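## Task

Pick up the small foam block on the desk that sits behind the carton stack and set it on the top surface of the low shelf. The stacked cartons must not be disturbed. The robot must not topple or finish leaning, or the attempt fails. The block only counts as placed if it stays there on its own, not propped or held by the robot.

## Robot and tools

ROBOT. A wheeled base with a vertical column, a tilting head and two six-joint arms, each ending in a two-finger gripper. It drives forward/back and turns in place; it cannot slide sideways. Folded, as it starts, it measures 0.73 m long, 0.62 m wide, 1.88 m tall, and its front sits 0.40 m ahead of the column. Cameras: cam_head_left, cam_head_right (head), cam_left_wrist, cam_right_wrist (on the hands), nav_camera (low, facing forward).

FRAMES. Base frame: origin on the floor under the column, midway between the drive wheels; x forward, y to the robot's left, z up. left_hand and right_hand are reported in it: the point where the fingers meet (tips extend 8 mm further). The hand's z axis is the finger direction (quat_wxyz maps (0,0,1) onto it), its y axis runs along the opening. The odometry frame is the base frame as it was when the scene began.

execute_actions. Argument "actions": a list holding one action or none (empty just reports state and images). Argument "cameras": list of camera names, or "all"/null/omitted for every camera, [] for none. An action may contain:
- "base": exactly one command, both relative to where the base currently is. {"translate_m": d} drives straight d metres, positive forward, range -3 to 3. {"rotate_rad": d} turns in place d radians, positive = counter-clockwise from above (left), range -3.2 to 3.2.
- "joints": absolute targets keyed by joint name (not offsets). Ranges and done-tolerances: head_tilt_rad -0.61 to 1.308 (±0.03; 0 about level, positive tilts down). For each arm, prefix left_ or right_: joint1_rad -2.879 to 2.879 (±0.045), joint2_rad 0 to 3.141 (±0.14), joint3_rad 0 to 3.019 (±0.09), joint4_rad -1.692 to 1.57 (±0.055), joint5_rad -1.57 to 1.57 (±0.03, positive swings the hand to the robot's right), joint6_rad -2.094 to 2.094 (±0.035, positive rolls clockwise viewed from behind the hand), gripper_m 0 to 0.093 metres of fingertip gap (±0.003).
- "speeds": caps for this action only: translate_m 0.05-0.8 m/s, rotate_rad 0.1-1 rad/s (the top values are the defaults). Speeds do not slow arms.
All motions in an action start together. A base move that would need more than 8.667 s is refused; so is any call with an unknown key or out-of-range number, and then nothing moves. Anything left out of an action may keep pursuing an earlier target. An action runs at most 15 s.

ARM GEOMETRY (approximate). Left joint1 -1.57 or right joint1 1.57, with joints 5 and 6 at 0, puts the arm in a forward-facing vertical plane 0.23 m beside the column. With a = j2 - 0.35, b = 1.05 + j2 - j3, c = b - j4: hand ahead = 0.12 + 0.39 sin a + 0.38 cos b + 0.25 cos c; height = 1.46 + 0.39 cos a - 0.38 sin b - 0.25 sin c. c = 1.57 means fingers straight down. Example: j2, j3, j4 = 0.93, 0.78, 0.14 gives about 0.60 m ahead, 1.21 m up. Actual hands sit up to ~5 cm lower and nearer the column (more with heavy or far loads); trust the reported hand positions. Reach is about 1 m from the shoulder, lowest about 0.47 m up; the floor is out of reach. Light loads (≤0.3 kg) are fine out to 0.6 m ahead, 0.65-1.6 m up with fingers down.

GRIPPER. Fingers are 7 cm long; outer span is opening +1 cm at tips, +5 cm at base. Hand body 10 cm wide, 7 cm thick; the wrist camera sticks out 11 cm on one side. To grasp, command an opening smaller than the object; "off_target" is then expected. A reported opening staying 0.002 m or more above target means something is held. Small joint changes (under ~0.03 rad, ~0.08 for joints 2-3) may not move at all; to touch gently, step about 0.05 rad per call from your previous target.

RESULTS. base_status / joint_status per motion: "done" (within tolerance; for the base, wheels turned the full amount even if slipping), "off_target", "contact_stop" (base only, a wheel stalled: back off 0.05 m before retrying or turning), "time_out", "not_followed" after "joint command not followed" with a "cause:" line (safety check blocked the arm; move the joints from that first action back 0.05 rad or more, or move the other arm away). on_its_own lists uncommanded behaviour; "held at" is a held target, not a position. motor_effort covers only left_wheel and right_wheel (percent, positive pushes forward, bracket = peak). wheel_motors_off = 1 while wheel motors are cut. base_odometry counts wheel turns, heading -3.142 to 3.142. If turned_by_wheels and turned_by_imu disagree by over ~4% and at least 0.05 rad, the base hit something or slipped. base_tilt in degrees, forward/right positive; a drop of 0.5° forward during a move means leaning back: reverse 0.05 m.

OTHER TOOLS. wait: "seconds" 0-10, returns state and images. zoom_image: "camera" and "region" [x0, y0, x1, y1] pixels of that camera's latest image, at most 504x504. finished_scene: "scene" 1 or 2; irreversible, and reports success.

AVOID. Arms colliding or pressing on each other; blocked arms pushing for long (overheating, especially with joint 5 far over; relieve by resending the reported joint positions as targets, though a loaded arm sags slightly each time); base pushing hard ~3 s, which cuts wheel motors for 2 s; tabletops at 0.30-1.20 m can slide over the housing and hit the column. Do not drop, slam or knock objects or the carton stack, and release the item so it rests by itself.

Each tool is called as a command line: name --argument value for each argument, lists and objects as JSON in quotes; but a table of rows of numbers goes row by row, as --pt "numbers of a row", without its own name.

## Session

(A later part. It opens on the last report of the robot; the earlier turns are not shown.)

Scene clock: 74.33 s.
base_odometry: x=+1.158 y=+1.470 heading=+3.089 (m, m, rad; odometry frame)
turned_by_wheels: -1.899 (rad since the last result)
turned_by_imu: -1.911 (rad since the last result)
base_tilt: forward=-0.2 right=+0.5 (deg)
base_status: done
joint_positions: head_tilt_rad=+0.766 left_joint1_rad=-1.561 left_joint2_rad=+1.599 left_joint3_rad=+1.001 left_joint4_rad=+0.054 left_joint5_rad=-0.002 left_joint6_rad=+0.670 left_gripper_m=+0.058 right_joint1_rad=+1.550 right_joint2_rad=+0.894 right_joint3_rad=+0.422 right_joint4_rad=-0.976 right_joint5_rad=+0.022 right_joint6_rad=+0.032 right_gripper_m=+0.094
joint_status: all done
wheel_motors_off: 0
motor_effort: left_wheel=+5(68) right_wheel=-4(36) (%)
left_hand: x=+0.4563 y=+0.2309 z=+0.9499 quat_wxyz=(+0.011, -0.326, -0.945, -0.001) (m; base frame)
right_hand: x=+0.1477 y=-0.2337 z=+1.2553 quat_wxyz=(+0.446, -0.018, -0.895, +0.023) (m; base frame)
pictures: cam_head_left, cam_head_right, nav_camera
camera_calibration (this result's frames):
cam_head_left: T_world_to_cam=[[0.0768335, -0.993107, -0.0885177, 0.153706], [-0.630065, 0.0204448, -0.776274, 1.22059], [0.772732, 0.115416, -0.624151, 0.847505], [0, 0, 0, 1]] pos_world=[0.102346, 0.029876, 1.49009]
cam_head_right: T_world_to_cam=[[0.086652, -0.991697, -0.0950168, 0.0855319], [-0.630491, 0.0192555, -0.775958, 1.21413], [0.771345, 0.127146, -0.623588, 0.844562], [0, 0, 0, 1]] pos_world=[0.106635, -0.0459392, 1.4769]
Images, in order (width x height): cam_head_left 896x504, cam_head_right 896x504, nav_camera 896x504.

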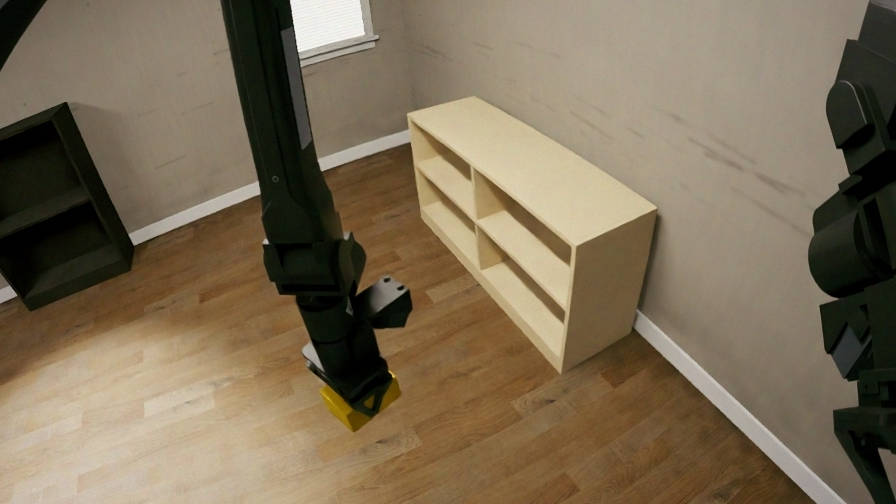

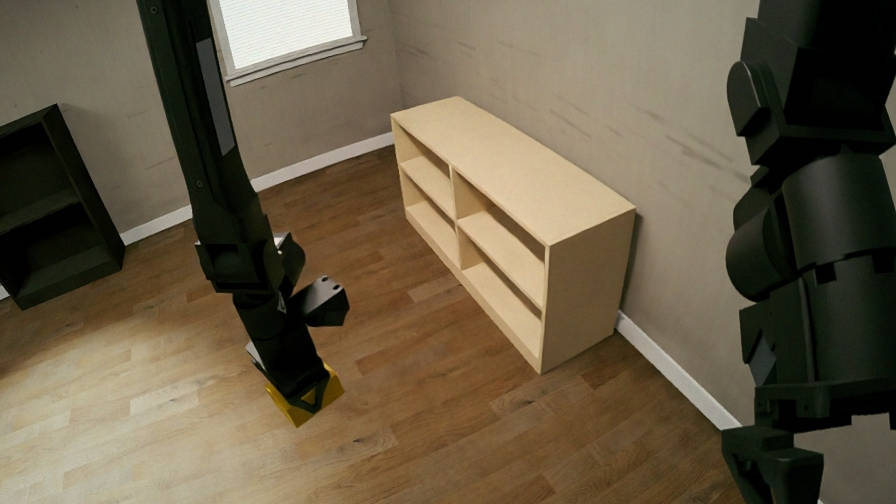

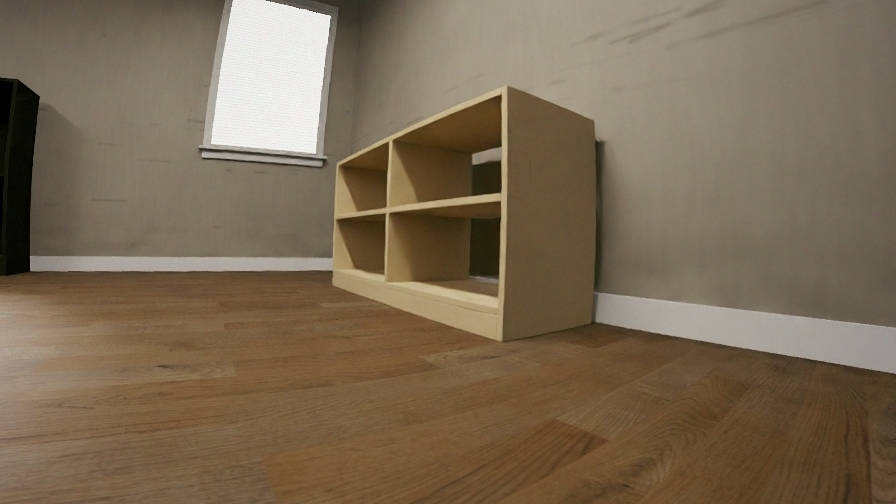

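execute_actions --actions '[{"base":{"rotate_rad":-0.31},"joints":{"head_tilt_rad":0.9,"left_joint2_rad":1.9,"left_joint3_rad":1.75,"left_joint4_rad":-0.3}}]' --cameras '[]'

execute_actions --actions '[{"base":{"translate_m":0.7},"speeds":{"translate_m":0.4},"joints":{"left_joint2_rad":2.25,"left_joint3_rad":2.1,"left_joint4_rad":-0.25}}]'

Scene clock: 84.47 s.
base_odometry: x=+1.158 y=+1.470 heading=+2.780 (m, m, rad; odometry frame)
turned_by_wheels: -0.309 (rad since the last result)
turned_by_imu: -0.312 (rad since the last result)
base_tilt: forward=-0.2 right=+0.3 (deg)
base_status: done
joint_positions: head_tilt_rad=+0.901 left_joint1_rad=-1.567 left_joint2_rad=+1.882 left_joint3_rad=+1.749 left_joint4_rad=-0.293 left_joint5_rad=-0.002 left_joint6_rad=+0.670 left_gripper_m=+0.058 right_joint1_rad=+1.550 right_joint2_rad=+0.894 right_joint3_rad=+0.422 right_joint4_rad=-0.976 right_joint5_rad=+0.022 right_joint6_rad=+0.032 right_gripper_m=+0.094
joint_status: all done
wheel_motors_off: 0
motor_effort: left_wheel=+5(38) right_wheel=-4(29) (%)
left_hand: x=+0.6778 y=+0.2280 z=+0.8715 quat_wxyz=(-0.045, -0.327, -0.944, -0.018) (m; base frame)
right_hand: x=+0.1477 y=-0.2337 z=+1.2553 quat_wxyz=(+0.446, -0.018, -0.895, +0.023) (m; base frame)
pictures: none
No camera images: the call's "cameras" was empty. Leave "cameras" out to get every camera's image.

Scene clock: 87.53 s.
base_odometry: x=+0.503 y=+1.718 heading=+2.779 (m, m, rad; odometry frame)
turned_by_wheels: -0.001 (rad since the last result)
turned_by_imu: +0.001 (rad since the last result)
base_tilt: forward=-0.2 right=+0.2 (deg)
base_status: done
joint_positions: head_tilt_rad=+0.902 left_joint1_rad=-1.566 left_joint2_rad=+2.267 left_joint3_rad=+2.086 left_joint4_rad=-0.265 left_joint5_rad=-0.002 left_joint6_rad=+0.670 left_gripper_m=+0.058 right_joint1_rad=+1.550 right_joint2_rad=+0.894 right_joint3_rad=+0.423 right_joint4_rad=-0.976 right_joint5_rad=+0.022 right_joint6_rad=+0.032 right_gripper_m=+0.094
joint_status: all done
wheel_motors_off: 0
motor_effort: left_wheel=-1(73) right_wheel=+1(55) (%)
left_hand: x=+0.6331 y=+0.2292 z=+0.7196 quat_wxyz=(-0.036, -0.327, -0.944, -0.016) (m; base frame)
right_hand: x=+0.1483 y=-0.2337 z=+1.2551 quat_wxyz=(+0.445, -0.018, -0.895, +0.023) (m; base frame)
pictures: cam_head_left, cam_head_right, cam_left_wrist, cam_right_wrist, nav_camera
camera_calibration (this result's frames):
cam_head_left: T_world_to_cam=[[0.0641794, -0.993107, -0.0980804, 0.169065], [-0.729099, 0.0204448, -0.684103, 1.0836], [0.681392, 0.115416, -0.722761, 1.00393], [0, 0, 0, 1]] pos_world=[0.0951279, 0.029876, 1.48348]
cam_head_right: T_world_to_cam=[[0.0730307, -0.991697, -0.105846, 0.102889], [-0.729479, 0.0192555, -0.683732, 1.07705], [0.680093, 0.127146, -0.722016, 1.0007], [0, 0, 0, 1]] pos_world=[0.097597, -0.0459392, 1.46983]
cam_left_wrist: T_world_to_cam=[[-0.614209, -0.786406, -0.0656787, 0.61346], [-0.684733, 0.489721, 0.539736, -0.0649658], [-0.392287, 0.376483, -0.839269, 0.888478], [0, 0, 0, 1]] pos_world=[0.680846, 0.179747, 0.821027]
cam_right_wrist: T_world_to_cam=[[-0.0297711, -0.998226, 0.0515617, -0.292726], [-0.0185291, 0.0521268, 0.998469, -1.23597], [-0.999385, 0.0287701, -0.0200481, 0.306299], [0, 0, 0, 1]] pos_world=[0.274494, -0.236592, 1.25532]
Images, in order (width x height): cam_head_left 896x504, cam_head_right 896x504, cam_left_wrist 896x504, cam_right_wrist 896x504, nav_camera 896x504.

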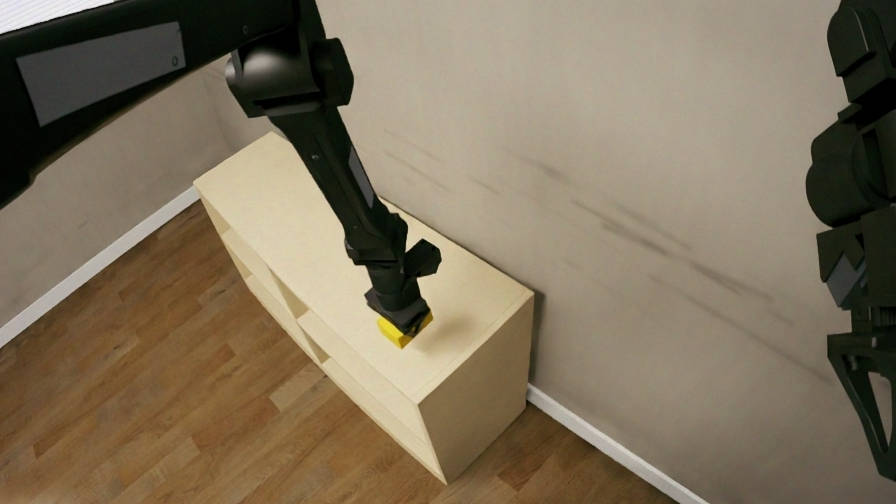

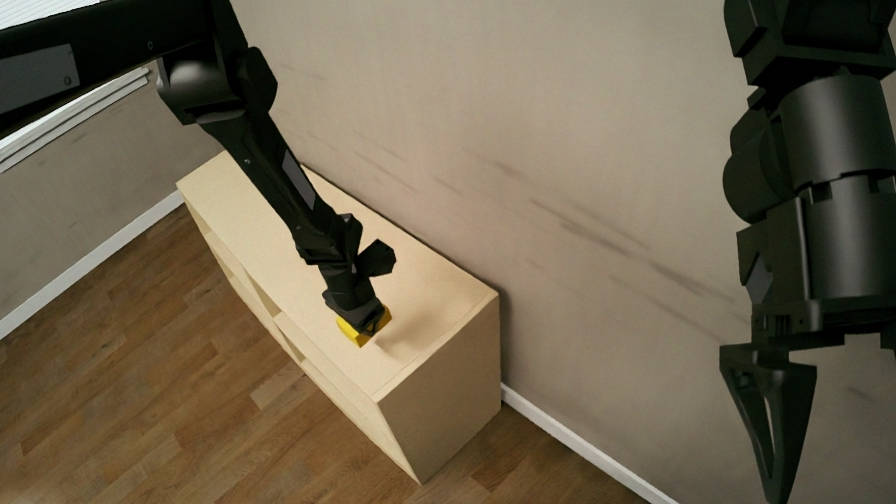

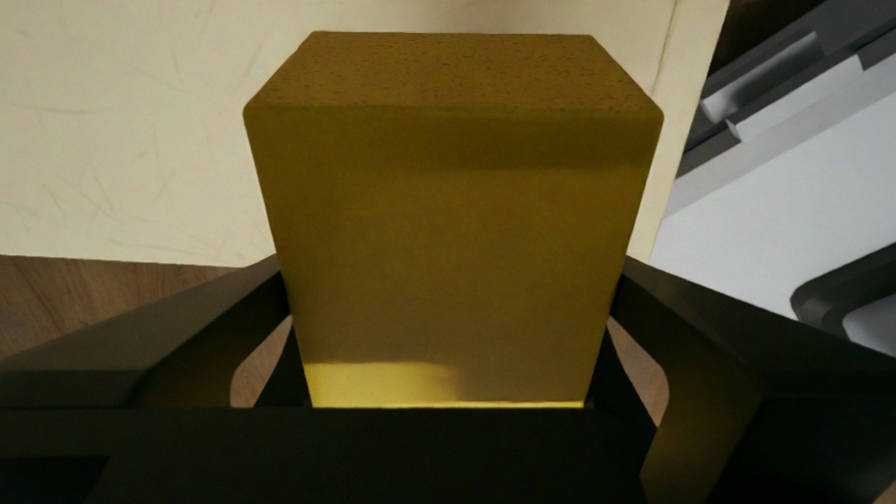

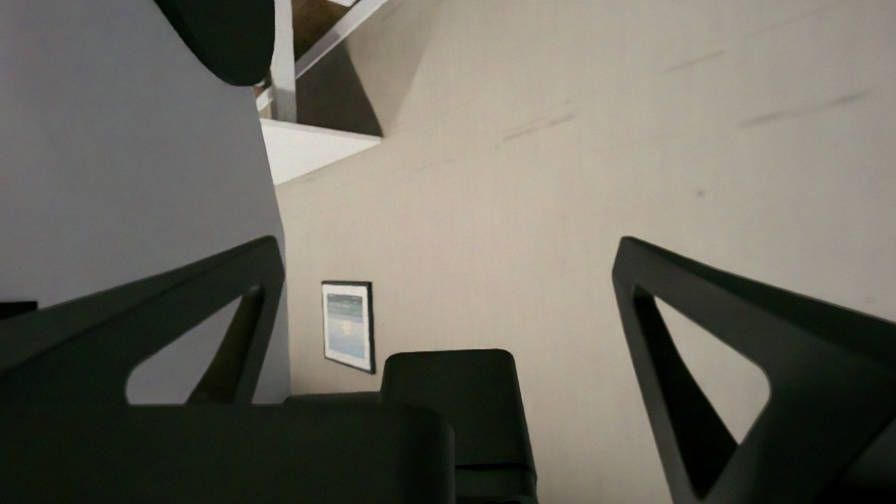

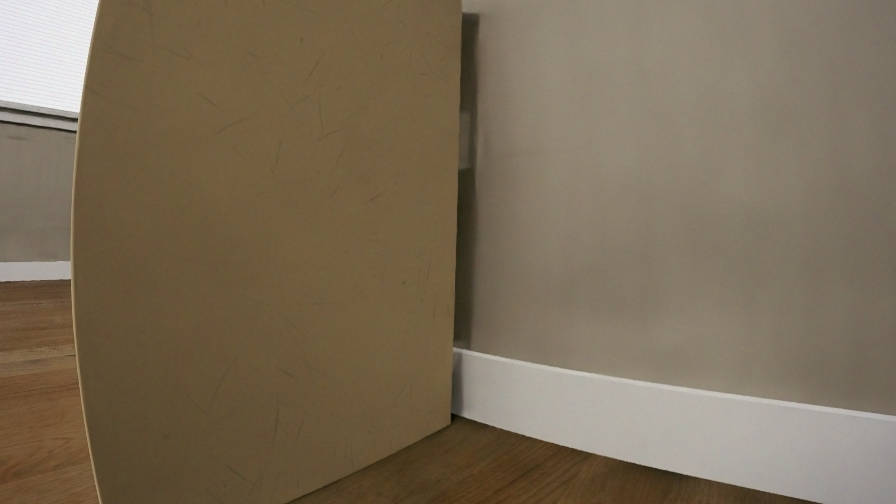

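Room for a bit more forward.

execute_actions --actions '[{"base":{"translate_m":0.06},"speeds":{"translate_m":0.1},"joints":{"left_joint2_rad":2.52,"left_joint3_rad":2.45,"left_joint4_rad":-0.3}}]' --cameras '["cam_head_left"]'

execute_actions --actions '[{"joints":{"left_joint2_rad":2.62,"left_joint3_rad":2.55,"left_joint4_rad":-0.34}}]' --cameras '["cam_head_left","cam_left_wrist"]'

Scene clock: 92.87 s.
base_odometry: x=+0.447 y=+1.739 heading=+2.779 (m, m, rad; odometry frame)
turned_by_wheels: +0.000 (rad since the last result)
turned_by_imu: -0.001 (rad since the last result)
base_tilt: forward=-0.1 right=+0.4 (deg)
base_status: done
joint_positions: head_tilt_rad=+0.902 left_joint1_rad=-1.566 left_joint2_rad=+2.521 left_joint3_rad=+2.428 left_joint4_rad=-0.289 left_joint5_rad=-0.002 left_joint6_rad=+0.670 left_gripper_m=+0.058 right_joint1_rad=+1.550 right_joint2_rad=+0.894 right_joint3_rad=+0.423 right_joint4_rad=-0.976 right_joint5_rad=+0.022 right_joint6_rad=+0.032 right_gripper_m=+0.094
joint_status: all done
wheel_motors_off: 0
motor_effort: left_wheel=+0(38) right_wheel=+0(33) (%)
left_hand: x=+0.6340 y=+0.2295 z=+0.6468 quat_wxyz=(-0.065, -0.327, -0.942, -0.026) (m; base frame)
right_hand: x=+0.1483 y=-0.2337 z=+1.2551 quat_wxyz=(+0.445, -0.018, -0.895, +0.023) (m; base frame)
pictures: cam_head_left
camera_calibration (this result's frames):
cam_head_left: T_world_to_cam=[[0.0641604, -0.993107, -0.0980929, 0.169085], [-0.729232, 0.0204448, -0.683961, 1.08339], [0.681252, 0.115416, -0.722894, 1.00414], [0, 0, 0, 1]] pos_world=[0.0951169, 0.029876, 1.48347]
Images, in order (width x height): cam_head_left 896x504.

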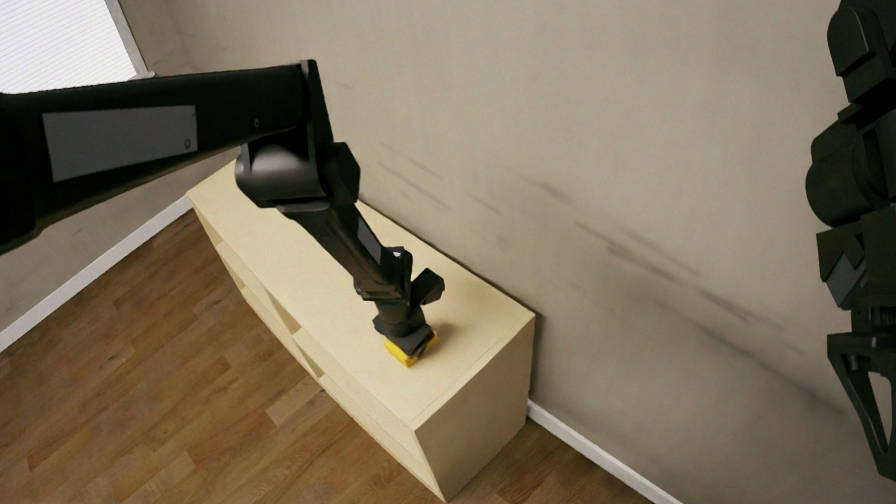

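Scene clock: 93.73 s.
base_odometry: x=+0.447 y=+1.739 heading=+2.779 (m, m, rad; odometry frame)
turned_by_wheels: +0.000 (rad since the last result)
turned_by_imu: +0.000 (rad since the last result)
base_tilt: forward=-0.2 right=+0.5 (deg)
base_status: not commanded
joint_positions: head_tilt_rad=+0.902 left_joint1_rad=-1.566 left_joint2_rad=+2.585 left_joint3_rad=+2.535 left_joint4_rad=-0.326 left_joint5_rad=-0.002 left_joint6_rad=+0.670 left_gripper_m=+0.058 right_joint1_rad=+1.550 right_joint2_rad=+0.894 right_joint3_rad=+0.423 right_joint4_rad=-0.976 right_joint5_rad=+0.022 right_joint6_rad=+0.032 right_gripper_m=+0.094
joint_status: all done
wheel_motors_off: 0
motor_effort: left_wheel=+0(0) right_wheel=+0(1) (%)
left_hand: x=+0.6361 y=+0.2295 z=+0.6347 quat_wxyz=(-0.069, -0.327, -0.942, -0.027) (m; base frame)
right_hand: x=+0.1483 y=-0.2337 z=+1.2551 quat_wxyz=(+0.445, -0.018, -0.895, +0.023) (m; base frame)
pictures: cam_head_left, cam_left_wrist
camera_calibration (this result's frames):
cam_head_left: T_world_to_cam=[[0.0641604, -0.993107, -0.0980929, 0.169085], [-0.729232, 0.0204448, -0.683961, 1.08339], [0.681252, 0.115416, -0.722894, 1.00414], [0, 0, 0, 1]] pos_world=[0.0951169, 0.029876, 1.48347]
cam_left_wrist: T_world_to_cam=[[-0.608434, -0.786217, -0.108035, 0.633226], [-0.720201, 0.489837, 0.491294, 0.0360627], [-0.333345, 0.376727, -0.864267, 0.796631], [0, 0, 0, 1]] pos_world=[0.676801, 0.180076, 0.739195]
Images, in order (width x height): cam_head_left 896x504, cam_left_wrist 896x504.

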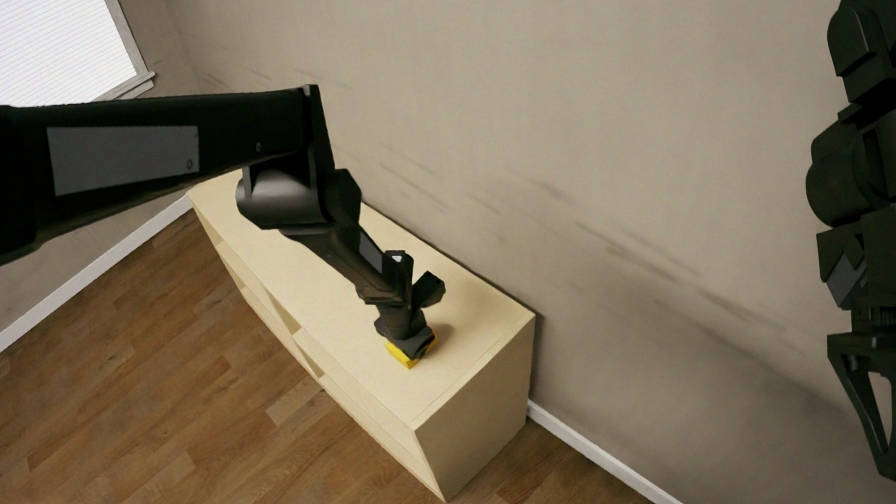

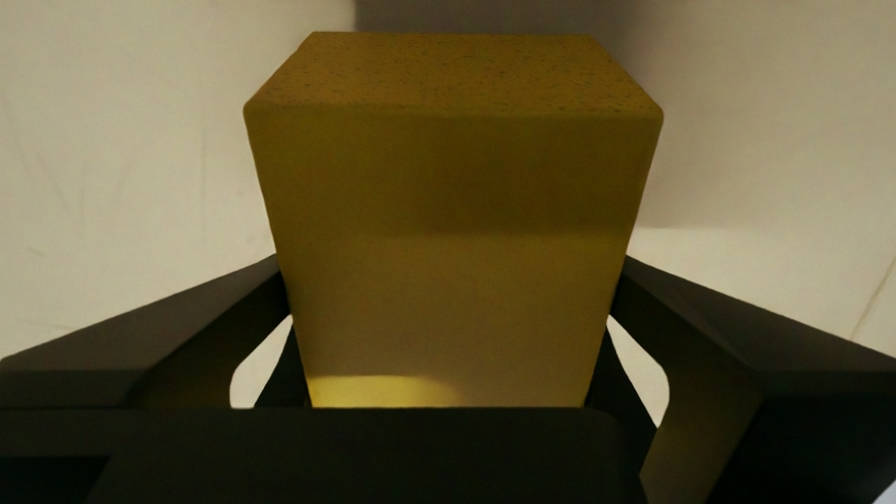

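Not yet touching; slightly lower.

execute_actions --actions '[{"joints":{"left_joint2_rad":2.69,"left_joint3_rad":2.6,"left_joint4_rad":-0.38}}]' --cameras '["cam_left_wrist"]'

execute_actions --actions '[{"joints":{"left_gripper_m":0.093}}]' --cameras '[]'

execute_actions --actions '[{"joints":{"left_joint2_rad":2.2,"left_joint3_rad":2.08}}]' --cameras '["cam_head_left"]'

Scene clock: 102.40 s.
base_odometry: x=+0.447 y=+1.739 heading=+2.779 (m, m, rad; odometry frame)
turned_by_wheels: +0.000 (rad since the last result)
turned_by_imu: -0.001 (rad since the last result)
base_tilt: forward=-0.2 right=+0.5 (deg)
base_status: not commanded
joint_positions: head_tilt_rad=+0.902 left_joint1_rad=-1.566 left_joint2_rad=+2.610 left_joint3_rad=+2.590 left_joint4_rad=-0.374 left_joint5_rad=-0.002 left_joint6_rad=+0.670 left_gripper_m=+0.058 right_joint1_rad=+1.550 right_joint2_rad=+0.894 right_joint3_rad=+0.423 right_joint4_rad=-0.976 right_joint5_rad=+0.022 right_joint6_rad=+0.032 right_gripper_m=+0.094
joint_status: all done
wheel_motors_off: 0
motor_effort: left_wheel=+0(1) right_wheel=+0(1) (%)
left_hand: x=+0.6363 y=+0.2295 z=+0.6323 quat_wxyz=(-0.061, -0.327, -0.943, -0.024) (m; base frame)
right_hand: x=+0.1483 y=-0.2337 z=+1.2551 quat_wxyz=(+0.445, -0.018, -0.895, +0.023) (m; base frame)
pictures: cam_left_wrist
camera_calibration (this result's frames):
cam_left_wrist: T_world_to_cam=[[-0.610142, -0.786264, -0.0975429, 0.62756], [-0.711697, 0.489806, 0.503565, 0.02422], [-0.348158, 0.376667, -0.858433, 0.800365], [0, 0, 0, 1]] pos_world=[0.678792, 0.180094, 0.736078]
Images, in order (width x height): cam_left_wrist 896x504.

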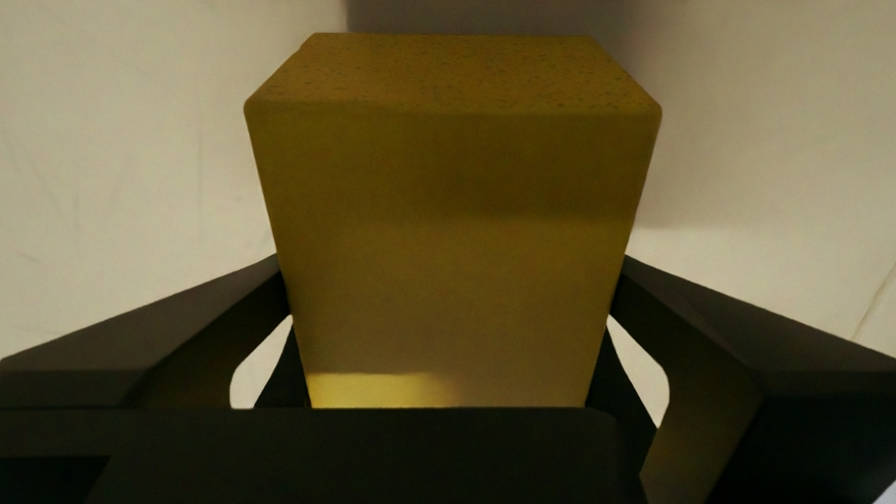

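Scene clock: 103.23 s.
base_odometry: x=+0.447 y=+1.739 heading=+2.779 (m, m, rad; odometry frame)
turned_by_wheels: +0.000 (rad since the last result)
turned_by_imu: +0.000 (rad since the last result)
base_tilt: forward=-0.2 right=+0.4 (deg)
base_status: not commanded
joint_positions: head_tilt_rad=+0.902 left_joint1_rad=-1.562 left_joint2_rad=+2.627 left_joint3_rad=+2.599 left_joint4_rad=-0.374 left_joint5_rad=+0.004 left_joint6_rad=+0.669 left_gripper_m=+0.093 right_joint1_rad=+1.550 right_joint2_rad=+0.894 right_joint3_rad=+0.423 right_joint4_rad=-0.976 right_joint5_rad=+0.022 right_joint6_rad=+0.032 right_gripper_m=+0.094
joint_status: all done
wheel_motors_off: 0
motor_effort: left_wheel=-1(4) right_wheel=+2(5) (%)
left_hand: x=+0.6271 y=+0.2324 z=+0.6254 quat_wxyz=(-0.057, -0.326, -0.943, -0.022) (m; base frame)
right_hand: x=+0.1481 y=-0.2337 z=+1.2552 quat_wxyz=(+0.445, -0.018, -0.895, +0.023) (m; base frame)
pictures: none
No camera images: the call's "cameras" was empty. Leave "cameras" out to get every camera's image.

Scene clock: 104.83 s.
base_odometry: x=+0.447 y=+1.739 heading=+2.779 (m, m, rad; odometry frame)
turned_by_wheels: +0.000 (rad since the last result)
turned_by_imu: +0.000 (rad since the last result)
base_tilt: forward=-0.1 right=+0.4 (deg)
base_status: not commanded
joint_positions: head_tilt_rad=+0.902 left_joint1_rad=-1.562 left_joint2_rad=+2.179 left_joint3_rad=+2.079 left_joint4_rad=-0.374 left_joint5_rad=+0.003 left_joint6_rad=+0.669 left_gripper_m=+0.093 right_joint1_rad=+1.550 right_joint2_rad=+0.894 right_joint3_rad=+0.423 right_joint4_rad=-0.976 right_joint5_rad=+0.022 right_joint6_rad=+0.032 right_gripper_m=+0.094
joint_status: all done
wheel_motors_off: 0
motor_effort: left_wheel=-2(2) right_wheel=+2(2) (%)
left_hand: x=+0.6651 y=+0.2317 z=+0.7631 quat_wxyz=(-0.023, -0.326, -0.945, -0.010) (m; base frame)
right_hand: x=+0.1481 y=-0.2337 z=+1.2552 quat_wxyz=(+0.445, -0.018, -0.895, +0.023) (m; base frame)
pictures: cam_head_left
camera_calibration (this result's frames):
cam_head_left: T_world_to_cam=[[0.0641603, -0.993107, -0.0980929, 0.169085], [-0.729232, 0.0204448, -0.683961, 1.08339], [0.681252, 0.115416, -0.722894, 1.00414], [0, 0, 0, 1]] pos_world=[0.0951169, 0.029876, 1.48347]
Images, in order (width x height): cam_head_left 896x504.

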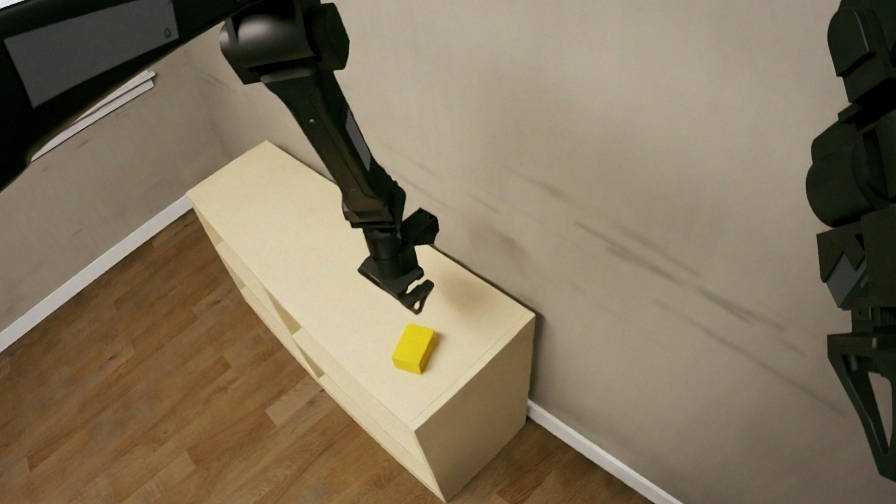

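finished_scene --scene 2

The scene is finished: the task was done.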